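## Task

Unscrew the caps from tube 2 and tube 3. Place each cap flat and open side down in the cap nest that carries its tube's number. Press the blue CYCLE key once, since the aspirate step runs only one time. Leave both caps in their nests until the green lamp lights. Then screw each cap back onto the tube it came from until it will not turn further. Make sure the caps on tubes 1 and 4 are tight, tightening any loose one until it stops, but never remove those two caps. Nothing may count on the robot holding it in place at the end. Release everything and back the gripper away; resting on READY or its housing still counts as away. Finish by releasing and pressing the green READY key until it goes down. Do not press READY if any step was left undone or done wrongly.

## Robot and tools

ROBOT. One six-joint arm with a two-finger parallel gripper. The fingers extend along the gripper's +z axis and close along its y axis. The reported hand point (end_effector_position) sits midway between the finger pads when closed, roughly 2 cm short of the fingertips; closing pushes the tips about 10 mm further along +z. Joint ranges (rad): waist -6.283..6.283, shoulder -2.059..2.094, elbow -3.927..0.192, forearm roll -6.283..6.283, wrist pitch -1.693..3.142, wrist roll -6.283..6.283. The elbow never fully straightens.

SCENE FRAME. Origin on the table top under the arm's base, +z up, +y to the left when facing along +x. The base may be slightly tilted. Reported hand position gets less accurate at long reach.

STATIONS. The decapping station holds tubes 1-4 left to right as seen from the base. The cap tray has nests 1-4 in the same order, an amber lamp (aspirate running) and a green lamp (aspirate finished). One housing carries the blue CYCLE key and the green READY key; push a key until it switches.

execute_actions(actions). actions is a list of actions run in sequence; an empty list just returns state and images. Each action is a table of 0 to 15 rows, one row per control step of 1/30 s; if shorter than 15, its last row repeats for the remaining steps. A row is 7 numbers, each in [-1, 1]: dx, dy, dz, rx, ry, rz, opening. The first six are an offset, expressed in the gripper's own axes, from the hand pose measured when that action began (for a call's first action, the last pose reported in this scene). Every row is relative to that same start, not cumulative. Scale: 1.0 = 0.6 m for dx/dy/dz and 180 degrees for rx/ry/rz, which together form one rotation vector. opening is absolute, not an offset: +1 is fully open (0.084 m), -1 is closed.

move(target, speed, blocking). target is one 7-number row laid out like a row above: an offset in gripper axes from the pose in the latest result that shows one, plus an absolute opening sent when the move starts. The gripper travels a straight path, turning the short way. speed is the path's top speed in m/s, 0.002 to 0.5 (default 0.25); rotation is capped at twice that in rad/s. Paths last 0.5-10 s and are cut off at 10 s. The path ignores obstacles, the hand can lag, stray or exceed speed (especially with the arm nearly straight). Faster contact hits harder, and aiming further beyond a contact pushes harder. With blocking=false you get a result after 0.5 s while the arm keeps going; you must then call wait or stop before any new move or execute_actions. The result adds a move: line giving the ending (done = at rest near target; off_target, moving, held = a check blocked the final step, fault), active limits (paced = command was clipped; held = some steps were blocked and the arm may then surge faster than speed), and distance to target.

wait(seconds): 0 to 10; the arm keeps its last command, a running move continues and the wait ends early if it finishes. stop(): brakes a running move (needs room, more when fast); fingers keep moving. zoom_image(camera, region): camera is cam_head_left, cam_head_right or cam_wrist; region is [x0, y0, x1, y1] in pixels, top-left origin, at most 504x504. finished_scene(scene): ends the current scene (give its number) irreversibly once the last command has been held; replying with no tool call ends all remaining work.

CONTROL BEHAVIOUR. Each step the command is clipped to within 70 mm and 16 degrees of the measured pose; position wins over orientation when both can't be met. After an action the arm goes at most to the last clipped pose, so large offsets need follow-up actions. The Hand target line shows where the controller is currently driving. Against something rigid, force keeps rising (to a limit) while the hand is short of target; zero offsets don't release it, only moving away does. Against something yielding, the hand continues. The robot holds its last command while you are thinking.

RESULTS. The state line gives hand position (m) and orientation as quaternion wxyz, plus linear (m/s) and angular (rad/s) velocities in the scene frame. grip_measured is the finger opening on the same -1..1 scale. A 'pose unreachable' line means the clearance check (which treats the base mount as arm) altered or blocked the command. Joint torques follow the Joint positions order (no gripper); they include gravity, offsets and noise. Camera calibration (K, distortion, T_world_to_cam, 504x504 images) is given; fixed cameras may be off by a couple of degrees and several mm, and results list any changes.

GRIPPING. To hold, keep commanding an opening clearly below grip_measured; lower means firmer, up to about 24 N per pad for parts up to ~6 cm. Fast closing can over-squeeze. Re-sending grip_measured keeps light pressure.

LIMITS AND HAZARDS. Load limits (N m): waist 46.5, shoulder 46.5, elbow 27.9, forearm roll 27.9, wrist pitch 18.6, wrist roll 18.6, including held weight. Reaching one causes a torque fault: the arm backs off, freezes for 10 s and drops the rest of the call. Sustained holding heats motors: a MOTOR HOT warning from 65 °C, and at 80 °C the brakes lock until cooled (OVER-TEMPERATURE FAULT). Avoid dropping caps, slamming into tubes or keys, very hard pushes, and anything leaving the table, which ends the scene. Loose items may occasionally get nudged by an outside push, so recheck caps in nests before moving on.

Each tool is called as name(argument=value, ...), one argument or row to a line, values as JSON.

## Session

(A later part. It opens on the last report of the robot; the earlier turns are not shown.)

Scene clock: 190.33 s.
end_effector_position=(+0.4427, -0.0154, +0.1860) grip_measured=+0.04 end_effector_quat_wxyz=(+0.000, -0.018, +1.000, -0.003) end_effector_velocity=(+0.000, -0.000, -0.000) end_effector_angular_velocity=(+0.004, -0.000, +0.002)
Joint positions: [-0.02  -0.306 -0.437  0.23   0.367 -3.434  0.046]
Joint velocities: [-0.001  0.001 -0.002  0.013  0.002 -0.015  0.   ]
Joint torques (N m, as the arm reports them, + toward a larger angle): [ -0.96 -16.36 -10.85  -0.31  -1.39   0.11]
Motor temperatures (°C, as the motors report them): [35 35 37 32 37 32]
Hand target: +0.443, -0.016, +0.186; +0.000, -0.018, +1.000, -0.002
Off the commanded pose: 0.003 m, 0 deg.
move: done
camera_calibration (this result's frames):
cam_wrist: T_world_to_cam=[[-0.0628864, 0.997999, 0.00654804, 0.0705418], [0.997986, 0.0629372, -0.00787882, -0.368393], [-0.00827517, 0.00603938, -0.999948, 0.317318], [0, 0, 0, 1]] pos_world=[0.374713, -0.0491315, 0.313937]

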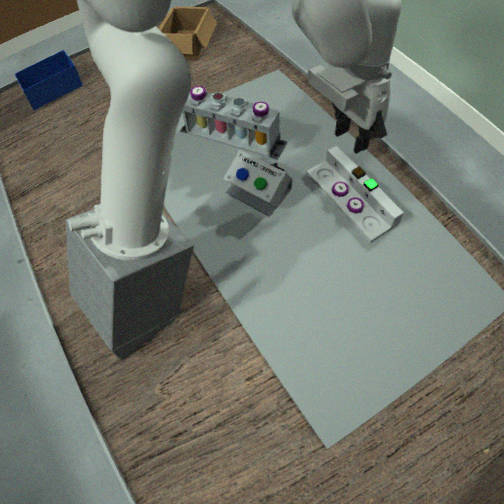

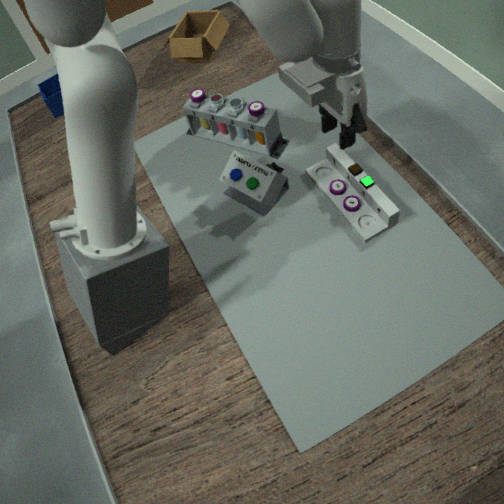

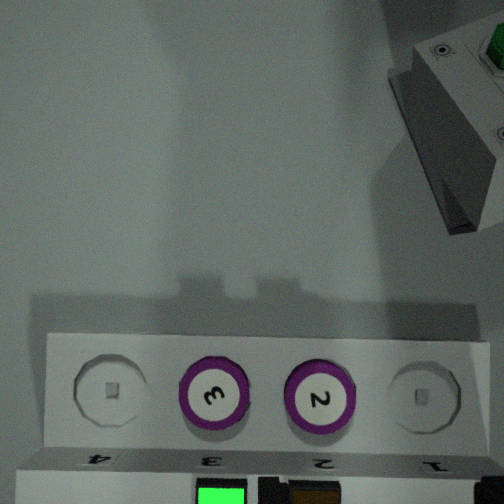

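move(
  target=[0.003,0.004,0.25,-0.002,0,0,0.05],
  speed=0.15,
)

move(
  target=[0,0,0,0,0,0,-0.7],
)

move(
  target=[0,0,-0.27,0,0,0,-0.7],
)

move(
  target=[0.185,0.516,0,0,0,-0.6,-0.7],
  speed=0.5,
)

move(
  target=[0,0,0,0,0,-0.6,-0.7],
  speed=0.5,
)

Scene clock: 195.70 s.
end_effector_position=(+0.4399, -0.0143, +0.0360) grip_measured=+0.04 end_effector_quat_wxyz=(-0.002, -0.018, +1.000, -0.001) end_effector_velocity=(-0.000, -0.001, -0.000) end_effector_angular_velocity=(+0.008, -0.025, +0.002)
Joint positions: [ 0.162  0.328 -0.722  1.201  0.017 -4.252  0.046]
Joint velocities: [ 0.013  0.01  -0.032  0.236 -0.001 -0.227 -0.   ]
Joint torques (N m, as the arm reports them, + toward a larger angle): [ -0.74 -21.92  -4.12  -0.3   -1.48   0.16]
Motor temperatures (°C, as the motors report them): [35 35 37 32 37 32]
Hand target: +0.440, -0.014, +0.036; -0.001, -0.018, +1.000, -0.001
Off the commanded pose: 0.001 m, 0 deg.
move: done
camera_calibration (this result's frames):
cam_wrist: T_world_to_cam=[[-0.0621069, 0.998023, 0.00961498, 0.0697909], [0.997979, 0.0622282, -0.0128834, -0.36667], [-0.0134563, 0.0087954, -0.999871, 0.169522], [0, 0, 0, 1]] pos_world=[0.372545, -0.0483268, 0.164105]

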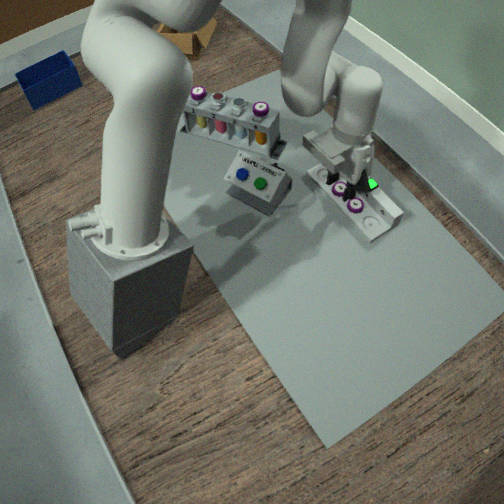

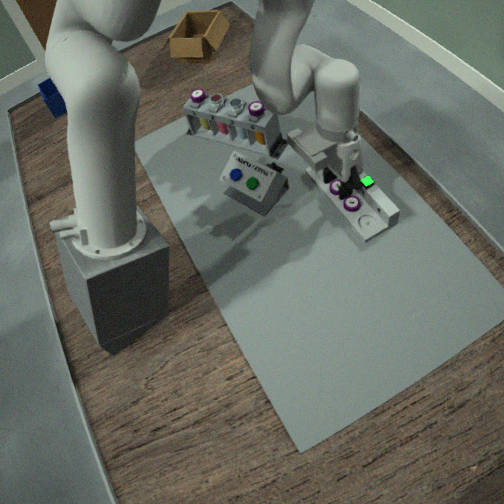

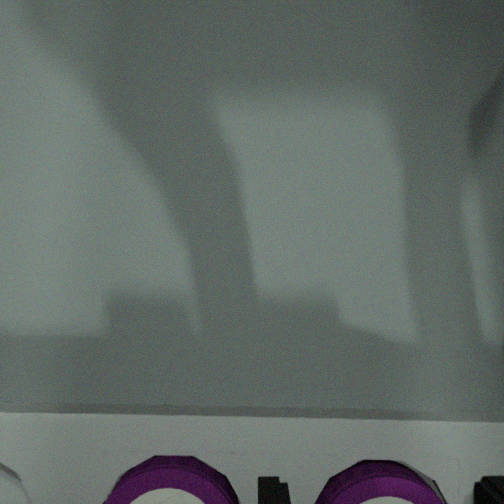

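Scene clock: 196.20 s.
end_effector_position=(+0.4400, -0.0143, +0.0360) grip_measured=-0.26 end_effector_quat_wxyz=(-0.002, -0.018, +1.000, -0.001) end_effector_velocity=(-0.000, +0.000, -0.000) end_effector_angular_velocity=(-0.000, +0.001, +0.000)
Joint positions: [ 0.162  0.328 -0.722  1.201  0.017 -4.252  0.033]
Joint velocities: [ 0.001  0.001  0.    -0.    -0.001  0.     0.   ]
Joint torques (N m, as the arm reports them, + toward a larger angle): [ -0.75 -21.42  -3.82  -0.11  -1.45   0.1 ]
Motor temperatures (°C, as the motors report them): [35 35 37 32 37 32]
Hand target: +0.440, -0.014, +0.036; -0.002, -0.018, +1.000, -0.001
Off the commanded pose: 0.000 m, 0 deg.
move: done
camera_calibration (this result's frames):
cam_wrist: T_world_to_cam=[[-0.0621302, 0.998022, 0.00959189, 0.0698058], [0.99798, 0.0622498, -0.0127146, -0.366757], [-0.0132866, 0.00878255, -0.999873, 0.169486], [0, 0, 0, 1]] pos_world=[0.372605, -0.0483257, 0.164131]

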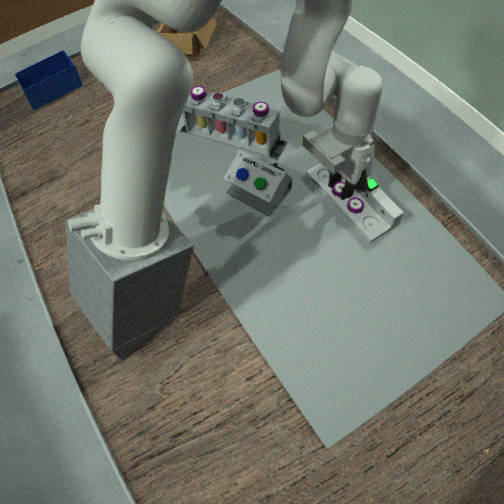

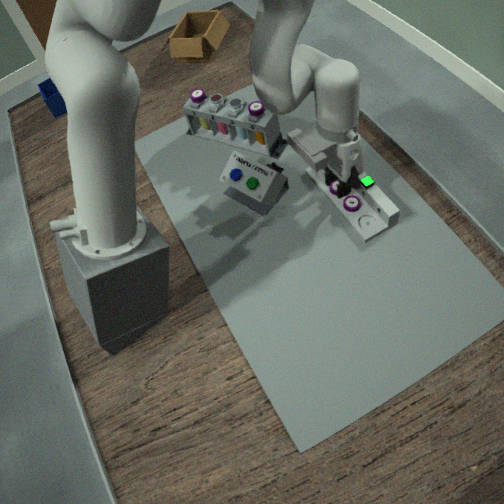

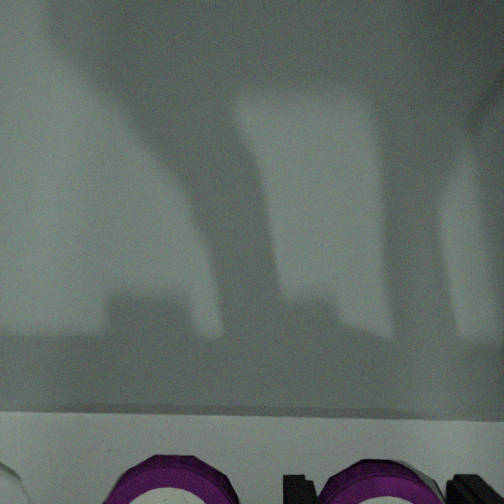

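Scene clock: 197.50 s.
end_effector_position=(+0.4412, -0.0137, +0.1978) grip_measured=-0.26 end_effector_quat_wxyz=(-0.002, -0.018, +1.000, +0.000) end_effector_velocity=(+0.002, -0.000, +0.002) end_effector_angular_velocity=(-0.004, -0.004, -0.002)
Joint positions: [-0.025 -0.354 -0.434  0.222  0.416 -3.427  0.033]
Joint velocities: [-0.    -0.004 -0.003 -0.011  0.002  0.012  0.   ]
Joint torques (N m, as the arm reports them, + toward a larger angle): [ -1.1  -15.84 -11.27  -0.23  -1.44   0.14]
Motor temperatures (°C, as the motors report them): [35 35 37 32 37 32]
Hand target: +0.442, -0.014, +0.198; -0.001, -0.018, +1.000, +0.000
Off the commanded pose: 0.001 m, 0 deg.
move: done
camera_calibration (this result's frames):
cam_wrist: T_world_to_cam=[[-0.0625299, 0.997965, 0.0125019, 0.0672884], [0.997964, 0.0626776, -0.0117956, -0.366119], [-0.0125552, 0.0117388, -0.999852, 0.330996], [0, 0, 0, 1]] pos_world=[0.373737, -0.0480895, 0.325788]

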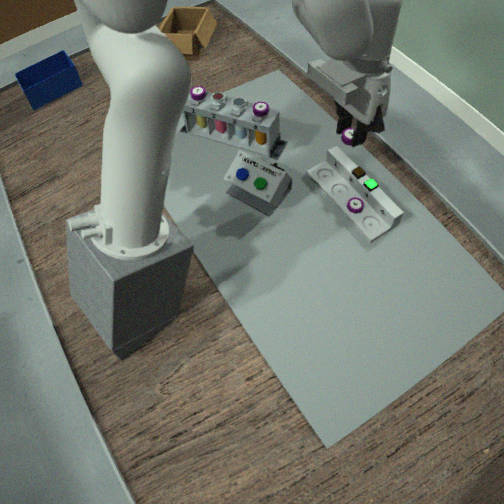

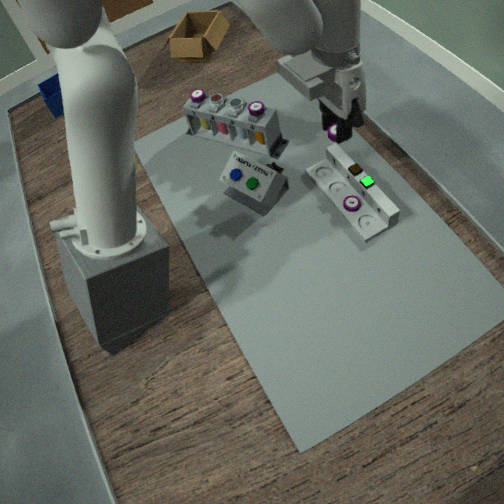

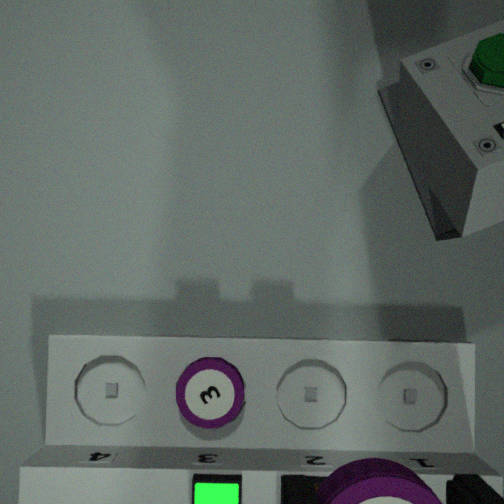

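Scene clock: 199.87 s.
end_effector_position=(+0.3184, +0.2928, +0.1990) grip_measured=-0.26 end_effector_quat_wxyz=(+0.000, +0.819, -0.574, -0.005) end_effector_velocity=(+0.000, +0.001, +0.001) end_effector_angular_velocity=(+0.001, -0.001, +0.003)
Joint positions: [ 0.873 -0.251 -0.483 -0.519  0.475 -3.793  0.033]
Joint velocities: [ 0.001  0.001 -0.002 -0.     0.001 -0.002 -0.   ]
Joint torques (N m, as the arm reports them, + toward a larger angle): [  3.94 -16.5  -11.27  -0.32  -1.45   0.12]
Motor temperatures (°C, as the motors report them): [35 35 37 32 37 32]
Hand target: +0.318, +0.293, +0.199; +0.000, +0.819, -0.574, -0.005
Off the commanded pose: 0.001 m, 0 deg.
move: done
camera_calibration (this result's frames):
cam_wrist: T_world_to_cam=[[-0.930387, -0.366152, 0.0177171, 0.428423], [-0.366217, 0.930529, -0.000474528, -0.0847618], [-0.0163125, -0.00692978, -0.999843, 0.333669], [0, 0, 0, 1]] pos_world=[0.373001, 0.238053, 0.325986]

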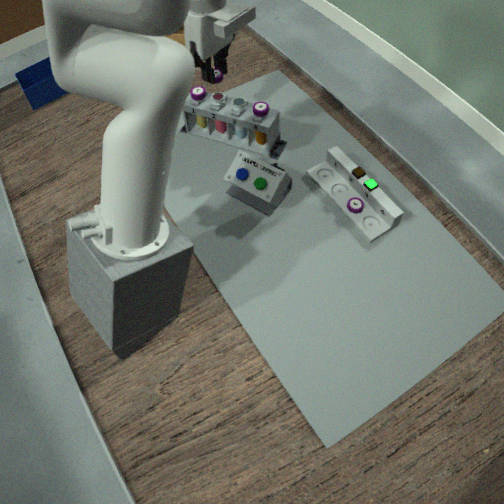

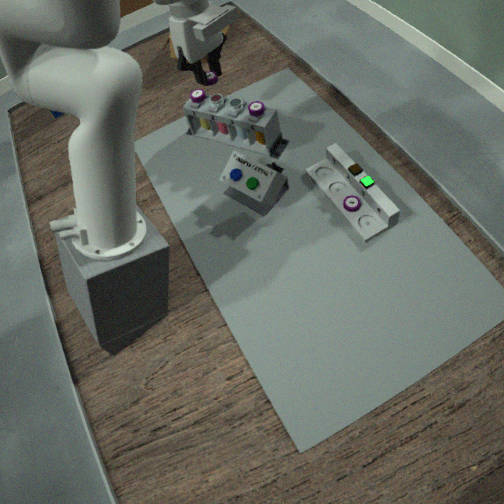

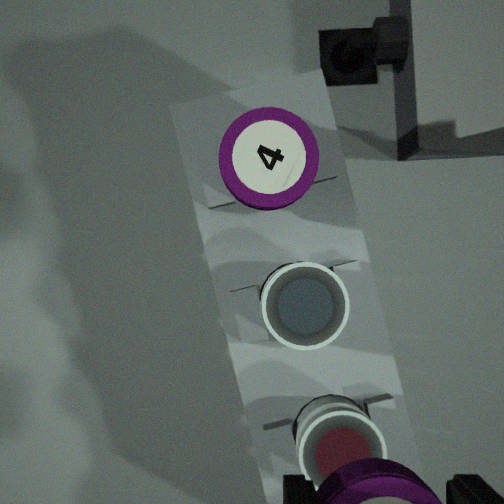

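Scene clock: 202.27 s.
end_effector_position=(+0.3184, +0.2928, +0.1990) grip_measured=-0.26 end_effector_quat_wxyz=(-0.004, +0.946, +0.325, -0.003) end_effector_velocity=(-0.000, -0.001, -0.000) end_effector_angular_velocity=(-0.001, +0.003, +0.003)
Joint positions: [ 0.873 -0.251 -0.483 -0.52   0.475 -5.677  0.033]
Joint velocities: [-0.001 -0.    -0.     0.005  0.002 -0.008 -0.   ]
Joint torques (N m, as the arm reports them, + toward a larger angle): [  3.76 -16.33 -11.34  -0.32  -1.55   0.11]
Motor temperatures (°C, as the motors report them): [35 35 37 32 37 32]
Hand target: +0.318, +0.293, +0.199; -0.004, +0.946, +0.325, -0.003
Off the commanded pose: 0.000 m, 0 deg.
move: done
camera_calibration (this result's frames):
cam_wrist: T_world_to_cam=[[0.63543, -0.772153, 0.00273861, 0.051722], [-0.772137, -0.635435, -0.00509633, 0.503846], [0.00567536, 0.00112378, -0.999983, 0.324336], [0, 0, 0, 1]] pos_world=[0.354332, 0.359734, 0.326756]

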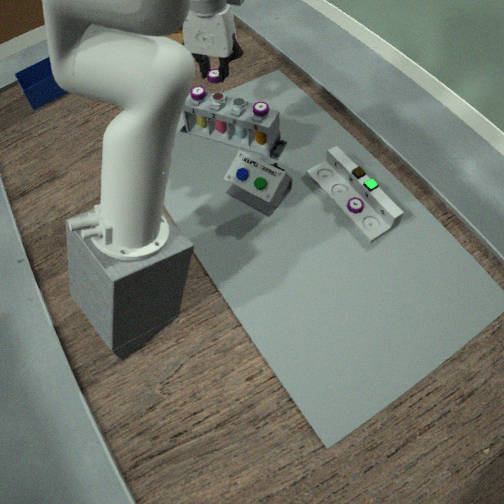

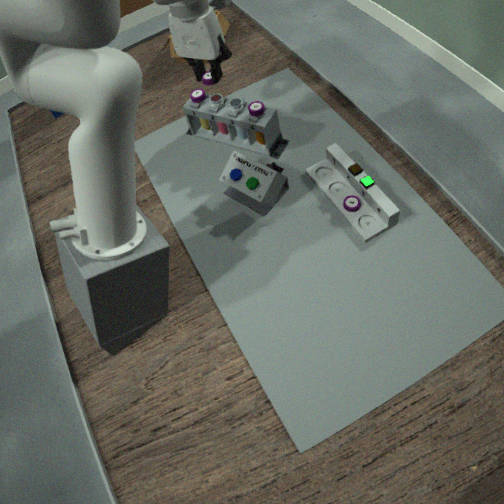

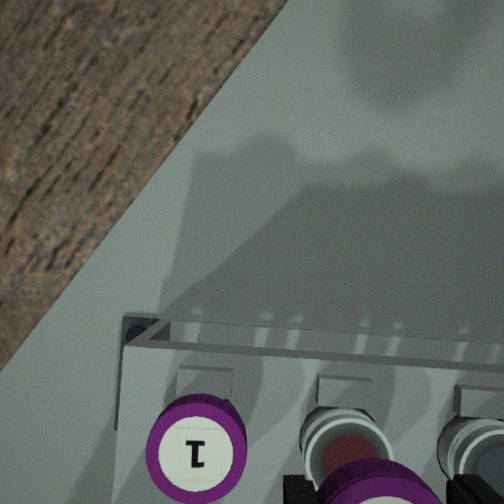

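move(
  target=[0,0.0035,0.08,-0.003,0.001,-0.1,-0.7],
  speed=0.15,
)

move(
  target=[0,0,0.015,0,0,0,-0.7],
  speed=0.008,
)

Scene clock: 207.50 s.
end_effector_position=(+0.3195, +0.2912, +0.1510) grip_measured=-0.26 end_effector_quat_wxyz=(-0.000, +0.883, +0.469, +0.001) end_effector_velocity=(+0.001, +0.001, +0.001) end_effector_angular_velocity=(+0.003, -0.003, +0.004)
Joint positions: [ 0.803 -0.074 -0.515 -0.716  0.333 -5.843  0.033]
Joint velocities: [-0.     0.    -0.002 -0.006 -0.002  0.001  0.   ]
Joint torques (N m, as the arm reports them, + toward a larger angle): [  4.3  -18.29  -8.98  -0.32  -1.55   0.07]
Motor temperatures (°C, as the motors report them): [35 35 37 32 37 32]
Hand target: +0.319, +0.291, +0.151; -0.000, +0.883, +0.469, +0.001
Off the commanded pose: 0.000 m, 0 deg.
move: done
camera_calibration (this result's frames):
cam_wrist: T_world_to_cam=[[0.842627, -0.538356, 0.0123509, -0.0857416], [-0.538274, -0.842717, -0.00951071, 0.489781], [0.0155285, 0.00136582, -0.999878, 0.273171], [0, 0, 0, 1]] pos_world=[0.331642, 0.366214, 0.278855]

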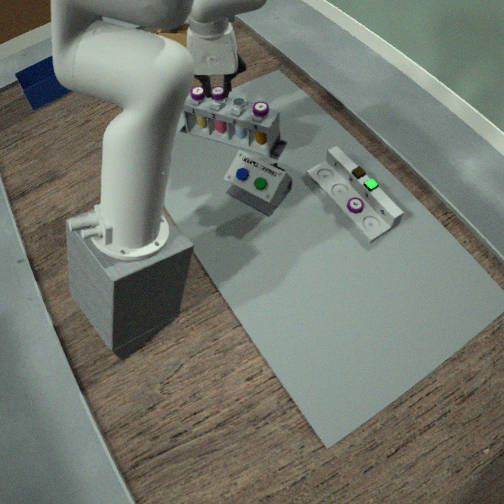

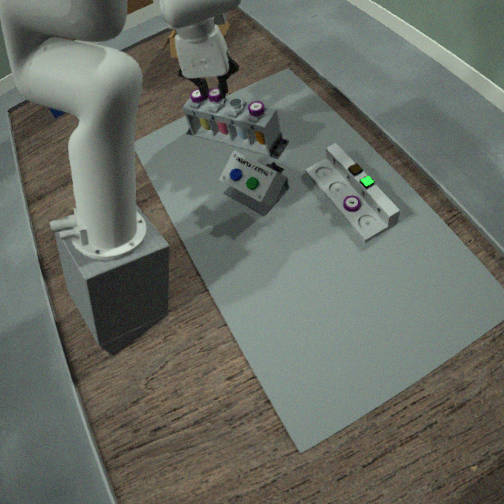

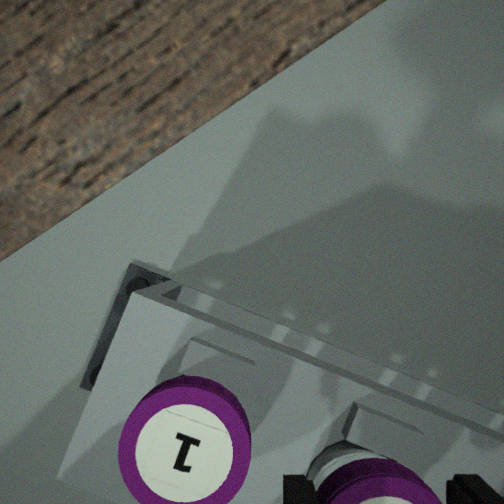

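Scene clock: 208.83 s.
end_effector_position=(+0.3193, +0.2911, +0.1419) grip_measured=-0.26 end_effector_quat_wxyz=(+0.000, +0.883, +0.469, +0.000) end_effector_velocity=(+0.000, +0.000, +0.000) end_effector_angular_velocity=(+0.002, -0.001, +0.000)
Joint positions: [ 0.79  -0.038 -0.526 -0.759  0.311 -5.809  0.033]
Joint velocities: [-0.    -0.    -0.    -0.002 -0.002  0.002  0.   ]
Joint torques (N m, as the arm reports them, + toward a larger angle): [  4.22 -19.51  -9.45  -0.22  -1.8    0.09]
Motor temperatures (°C, as the motors report them): [35 35 37 32 37 32]
Hand target: +0.319, +0.291, +0.142; -0.000, +0.883, +0.469, +0.001
Off the commanded pose: 0.000 m, 0 deg.
move: done
camera_calibration (this result's frames):
cam_wrist: T_world_to_cam=[[0.842662, -0.538301, 0.0123467, -0.0856376], [-0.538227, -0.842752, -0.0090016, 0.489407], [0.0152508, 0.000939972, -0.999883, 0.264303], [0, 0, 0, 1]] pos_world=[0.331545, 0.366102, 0.269735]

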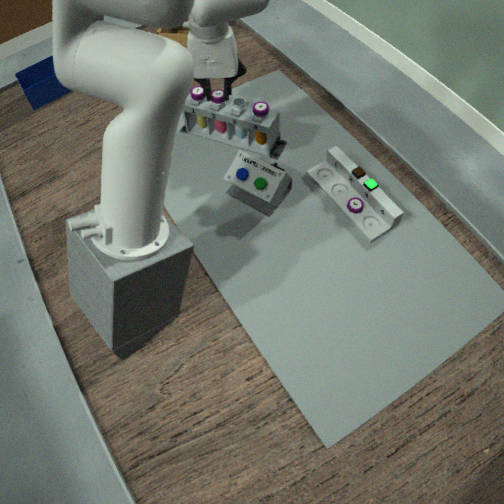

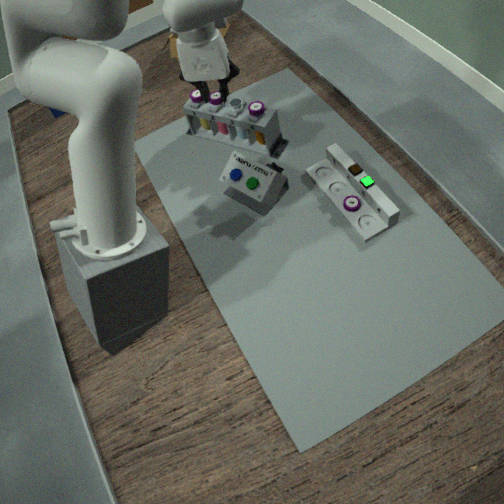

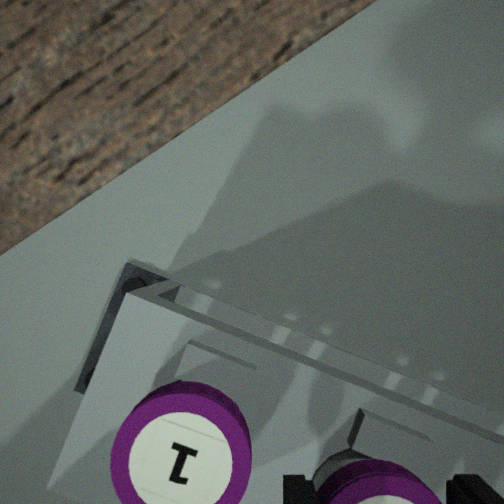

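The cap is over the tube. I'll release it, regrip lower and screw it on.

move(
  target=[0,0,0,0,0,0,-0.05],
)

move(
  target=[0,0,0.015,0,0,0,-0.05],
  speed=0.03,
)

move(
  target=[0,0,0,0,0,0,-0.7],
)

move(
  target=[0,0,0.0025,0,0,0.95,-0.7],
  speed=0.5,
)

move(
  target=[0,0,0.0025,0,0,0.95,-0.7],
  speed=0.5,
)

move(
  target=[0,0,0.002,0,0,0.95,-0.7],
  speed=0.5,
)

move(
  target=[0,0,0.002,0,0,0.95,-0.7],
  speed=0.5,
)

Scene clock: 212.53 s.
end_effector_position=(+0.3194, +0.2911, +0.1420) grip_measured=-0.06 end_effector_quat_wxyz=(+0.000, +0.883, +0.469, +0.001) end_effector_velocity=(-0.000, -0.000, -0.000) end_effector_angular_velocity=(-0.001, +0.001, +0.002)
Joint positions: [ 0.79  -0.038 -0.526 -0.759  0.311 -5.809  0.041]
Joint velocities: [ 0.001  0.001  0.    -0.001  0.001 -0.001  0.   ]
Joint torques (N m, as the arm reports them, + toward a larger angle): [  4.21 -18.84  -8.54  -0.14  -1.54   0.04]
Motor temperatures (°C, as the motors report them): [35 35 37 32 37 32]
Hand target: +0.319, +0.291, +0.142; +0.000, +0.883, +0.469, +0.000
Off the commanded pose: 0.000 m, 0 deg.
move: done
camera_calibration (this result's frames):
cam_wrist: T_world_to_cam=[[0.842652, -0.538316, 0.0123581, -0.085644], [-0.53824, -0.842742, -0.0090853, 0.489457], [0.0153054, 0.00100414, -0.999882, 0.264285], [0, 0, 0, 1]] pos_world=[0.331568, 0.366117, 0.269759]

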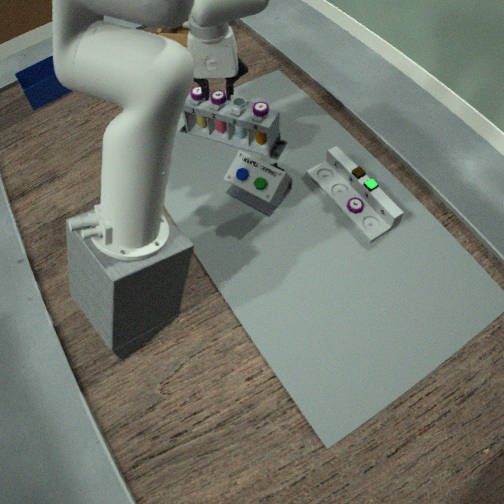

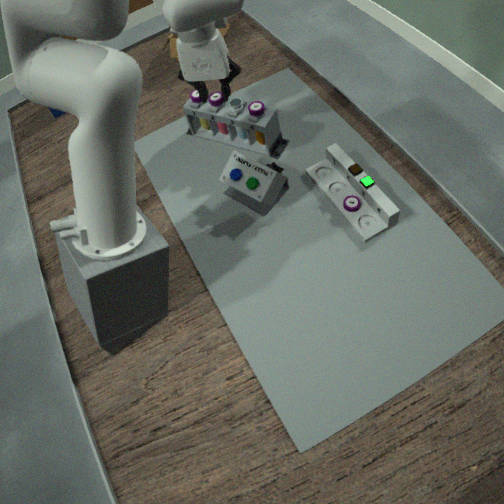

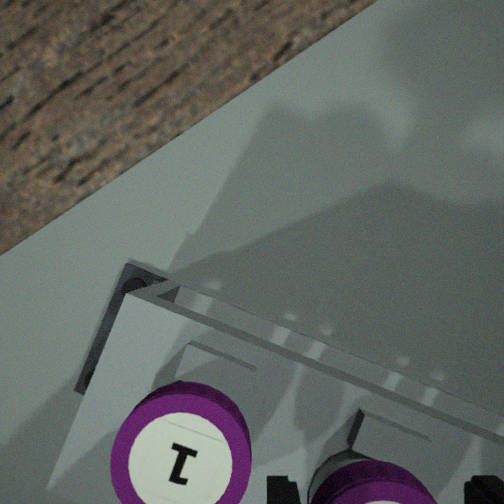

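Scene clock: 213.23 s.
end_effector_position=(+0.3194, +0.2910, +0.1330) grip_measured=-0.06 end_effector_quat_wxyz=(+0.000, +0.883, +0.469, +0.000) end_effector_velocity=(+0.001, +0.001, +0.001) end_effector_angular_velocity=(+0.002, -0.004, -0.001)
Joint positions: [ 0.776 -0.002 -0.539 -0.806  0.29  -5.772  0.041]
Joint velocities: [-0.001 -0.    -0.002 -0.005 -0.001  0.005 -0.   ]
Joint torques (N m, as the arm reports them, + toward a larger angle): [  4.49 -18.92  -8.03  -0.17  -1.64   0.13]
Motor temperatures (°C, as the motors report them): [35 35 37 32 37 32]
Hand target: +0.319, +0.291, +0.133; +0.000, +0.883, +0.469, +0.000
Off the commanded pose: 0.000 m, 0 deg.
move: done
camera_calibration (this result's frames):
cam_wrist: T_world_to_cam=[[0.842652, -0.538316, 0.012345, -0.0855579], [-0.538242, -0.842742, -0.0089865, 0.489339], [0.0152413, 0.000927883, -0.999883, 0.25535], [0, 0, 0, 1]] pos_world=[0.331586, 0.366092, 0.260774]

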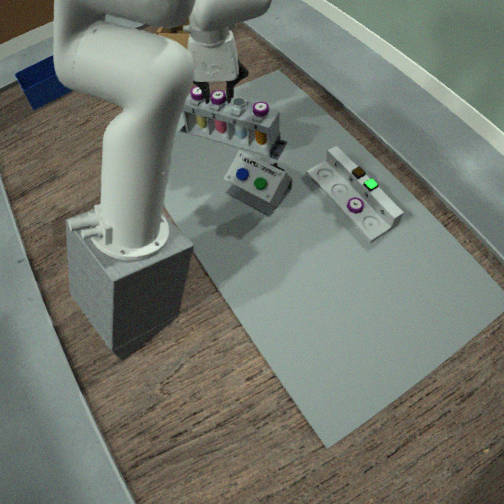

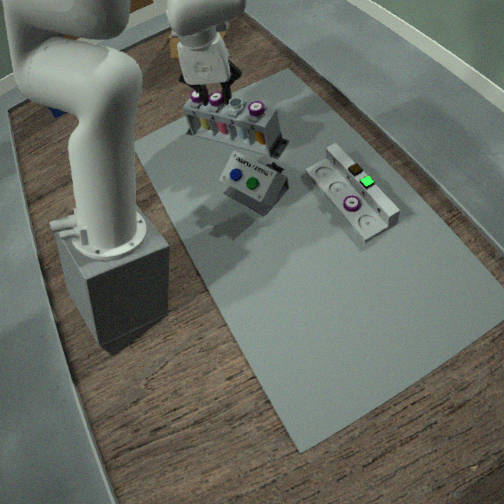

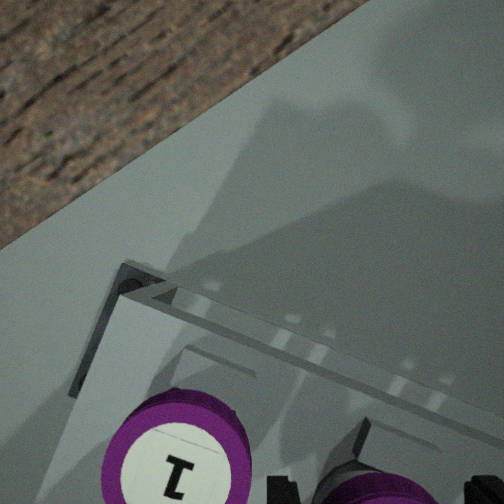

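Scene clock: 213.73 s.
end_effector_position=(+0.3194, +0.2911, +0.1330) grip_measured=-0.25 end_effector_quat_wxyz=(+0.000, +0.883, +0.469, +0.001) end_effector_velocity=(+0.000, +0.000, +0.000) end_effector_angular_velocity=(+0.001, -0.000, -0.001)
Joint positions: [ 0.776 -0.002 -0.54  -0.806  0.29  -5.772  0.033]
Joint velocities: [-0.001 -0.    -0.    -0.    -0.001  0.     0.   ]
Joint torques (N m, as the arm reports them, + toward a larger angle): [  4.57 -18.63  -7.91  -0.2   -1.69   0.02]
Motor temperatures (°C, as the motors report them): [35 35 37 32 37 32]
Hand target: +0.319, +0.291, +0.133; +0.000, +0.883, +0.469, +0.000
Off the commanded pose: 0.000 m, 0 deg.
move: done
camera_calibration (this result's frames):
cam_wrist: T_world_to_cam=[[0.842619, -0.538367, 0.0124088, -0.0855858], [-0.538291, -0.84271, -0.00909985, 0.489413], [0.0153561, 0.000988186, -0.999882, 0.255332], [0, 0, 0, 1]] pos_world=[0.331642, 0.366105, 0.260817]

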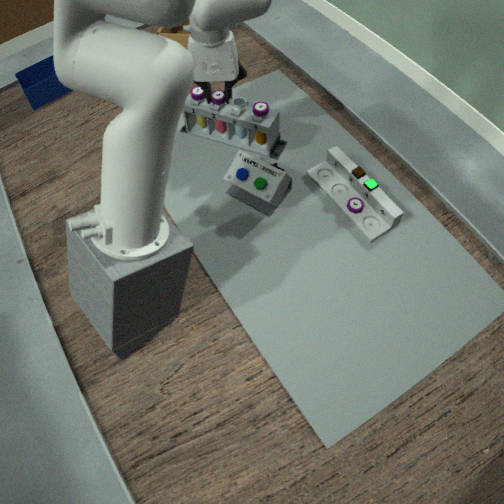

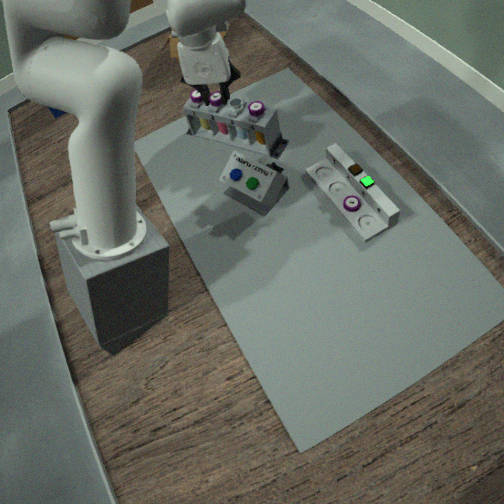

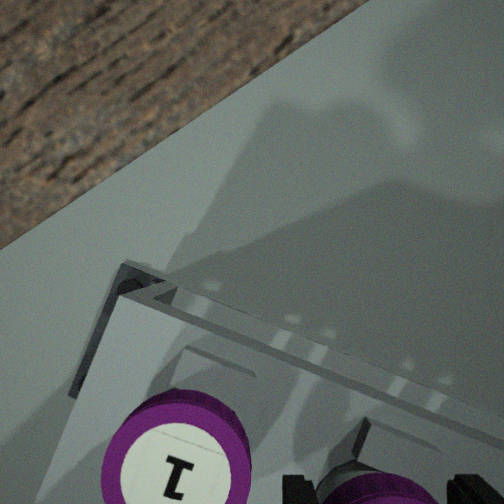

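Scene clock: 217.27 s.
end_effector_position=(+0.3188, +0.2910, +0.1313) grip_measured=-0.25 end_effector_quat_wxyz=(-0.000, -0.537, +0.844, +0.000) end_effector_velocity=(+0.001, +0.000, +0.000) end_effector_angular_velocity=(+0.001, -0.005, -0.005)
Joint positions: [ 0.775  0.004 -0.541 -0.813  0.286 -2.783  0.033]
Joint velocities: [-0.001 -0.001 -0.    -0.015 -0.001  0.018  0.   ]
Joint torques (N m, as the arm reports them, + toward a larger angle): [  6.17 -20.56 -13.9   -0.28  -3.85   0.06]
Motor temperatures (°C, as the motors report them): [35 35 37 32 37 32]
Hand target: +0.319, +0.291, +0.132; +0.001, -0.536, +0.844, -0.000
Off the commanded pose: 0.001 m, 0 deg.
move: done
camera_calibration (this result's frames):
cam_wrist: T_world_to_cam=[[-0.916923, 0.398879, 0.0121966, 0.203151], [0.398805, 0.917, -0.00804448, -0.322009], [-0.0143931, -0.00251209, -0.999893, 0.264119], [0, 0, 0, 1]] pos_world=[0.318495, 0.214913, 0.259023]

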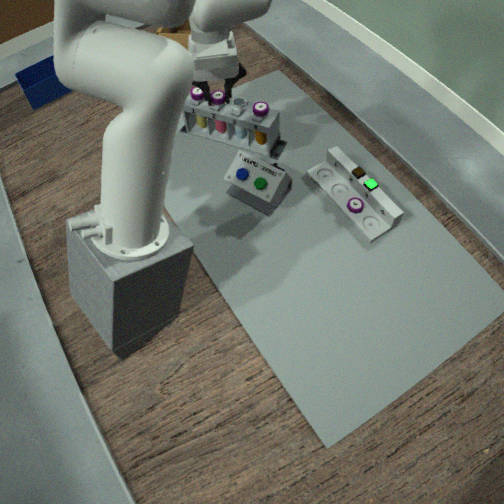

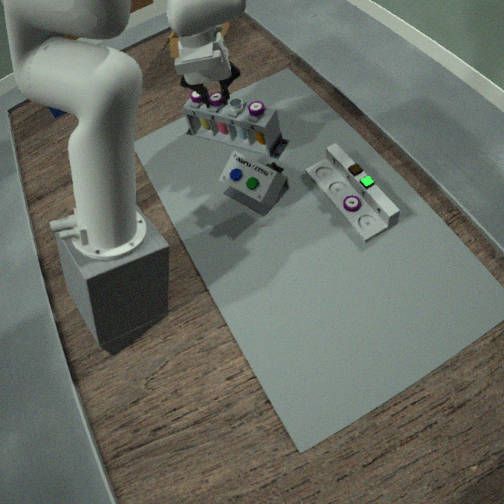

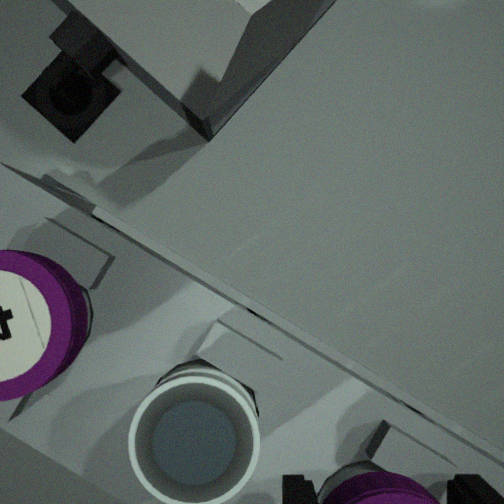

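Scene clock: 220.80 s.
end_effector_position=(+0.3189, +0.2912, +0.1300) grip_measured=-0.25 end_effector_quat_wxyz=(-0.000, +0.799, +0.602, +0.000) end_effector_velocity=(+0.000, -0.000, -0.000) end_effector_angular_velocity=(-0.000, -0.004, -0.005)
Joint positions: [ 0.773  0.01  -0.544 -0.819  0.283  0.207  0.033]
Joint velocities: [-0.001 -0.     0.    -0.016 -0.001  0.02  -0.   ]
Joint torques (N m, as the arm reports them, + toward a larger angle): [  2.95 -19.35  -9.06  -0.01  -1.4    0.4 ]
Motor temperatures (°C, as the motors report them): [35 35 37 32 37 32]
Hand target: +0.319, +0.291, +0.130; -0.000, +0.799, +0.601, -0.000
Off the commanded pose: 0.000 m, 0 deg.
move: done
camera_calibration (this result's frames):
cam_wrist: T_world_to_cam=[[0.968127, -0.250203, 0.0113497, -0.208864], [-0.250111, -0.968176, -0.0089853, 0.433858], [0.0132367, 0.00586023, -0.999895, 0.251532], [0, 0, 0, 1]] pos_world=[0.30739, 0.366318, 0.257774]

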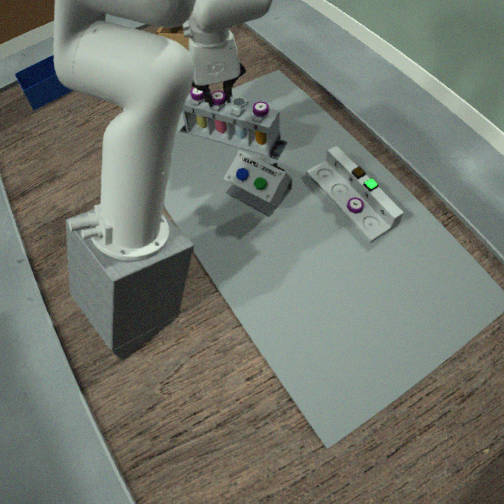

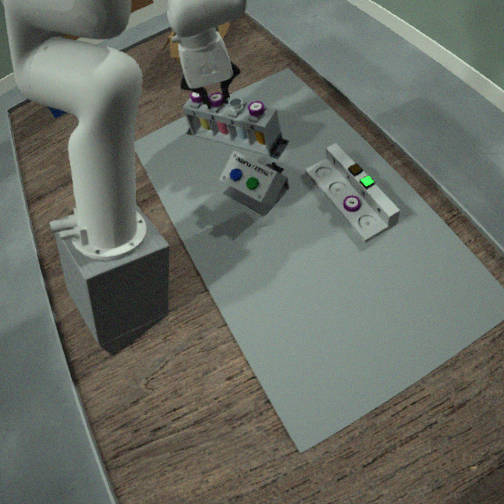

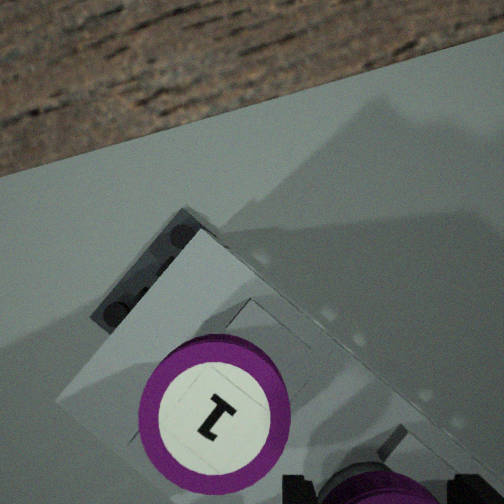

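Scene clock: 224.33 s.
end_effector_position=(+0.3189, +0.2914, +0.1288) grip_measured=-0.25 end_effector_quat_wxyz=(+0.000, -0.663, +0.749, +0.001) end_effector_velocity=(-0.000, -0.000, -0.000) end_effector_angular_velocity=(-0.001, -0.004, -0.003)
Joint positions: [ 0.771  0.015 -0.546 -0.825  0.28   3.195  0.033]
Joint velocities: [ 0.     0.     0.    -0.016  0.     0.019 -0.   ]
Joint torques (N m, as the arm reports them, + toward a larger angle): [  2.8  -19.95  -9.87  -0.08  -1.37   0.29]
Motor temperatures (°C, as the motors report them): [35 35 37 32 37 32]
Hand target: +0.319, +0.291, +0.129; +0.000, -0.662, +0.749, +0.000
Off the commanded pose: 0.000 m, 0 deg.
move: done
camera_calibration (this result's frames):
cam_wrist: T_world_to_cam=[[-0.995381, 0.0951892, 0.0125022, 0.316609], [0.0951073, 0.995442, -0.00699385, -0.248518], [-0.0131109, -0.0057725, -0.999897, 0.262188], [0, 0, 0, 1]] pos_world=[0.34222, 0.218761, 0.256465]

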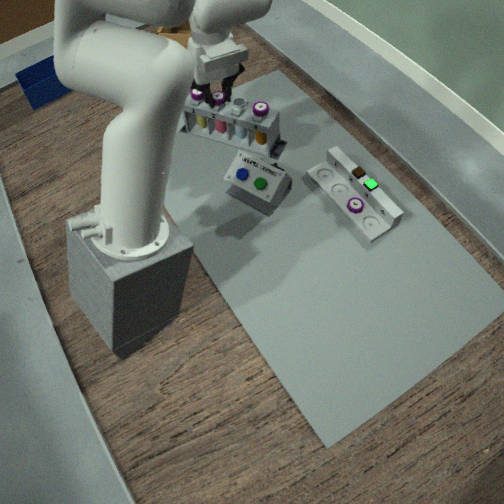

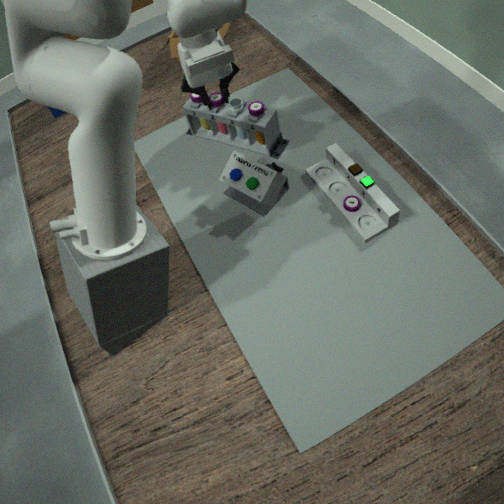

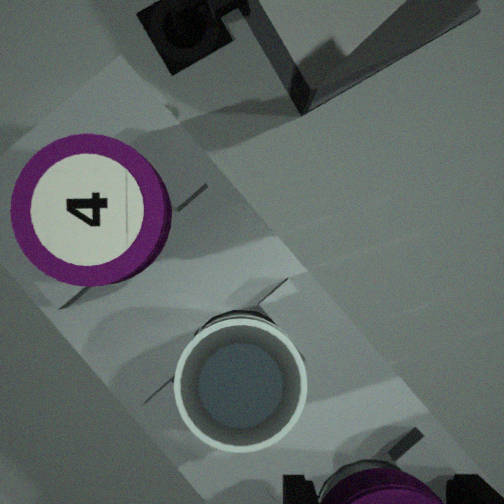

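Scene clock: 227.87 s.
end_effector_position=(+0.3190, +0.2919, +0.1277) grip_measured=-0.25 end_effector_quat_wxyz=(-0.001, +0.695, +0.719, +0.001) end_effector_velocity=(-0.000, -0.000, +0.000) end_effector_angular_velocity=(-0.001, -0.005, -0.004)
Joint positions: [ 0.77   0.02  -0.548 -0.83   0.277  6.184  0.033]
Joint velocities: [ 0.    -0.001  0.001 -0.016  0.001  0.02   0.   ]
Joint torques (N m, as the arm reports them, + toward a larger angle): [ -7.33 -13.22  -9.74   0.12   2.16   0.39]
Motor temperatures (°C, as the motors report them): [35 35 37 32 37 32]
Hand target: +0.319, +0.291, +0.128; -0.001, +0.695, +0.719, +0.000
Off the commanded pose: 0.001 m, 0 deg.
move: done
camera_calibration (this result's frames):
cam_wrist: T_world_to_cam=[[0.998021, 0.0618504, 0.0112983, -0.309374], [0.0619746, -0.998017, -0.0109857, 0.343945], [0.0105964, 0.0116642, -0.999876, 0.248451], [0, 0, 0, 1]] pos_world=[0.284813, 0.3595, 0.255694]

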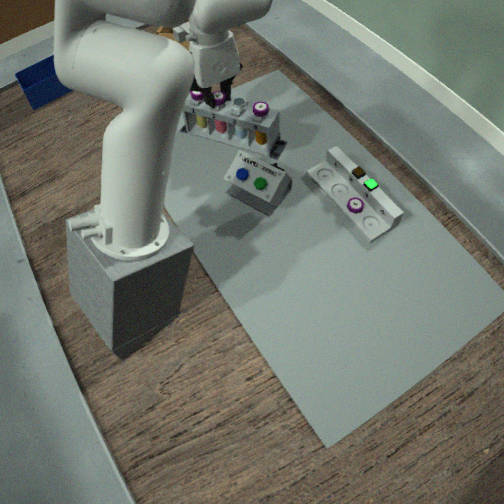

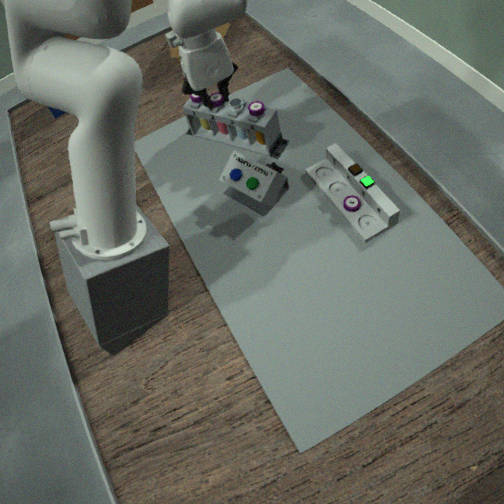

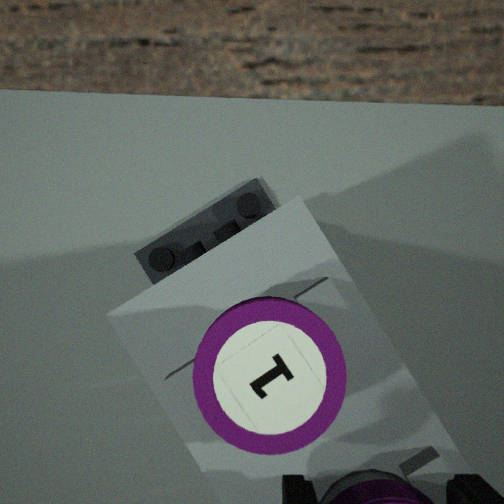

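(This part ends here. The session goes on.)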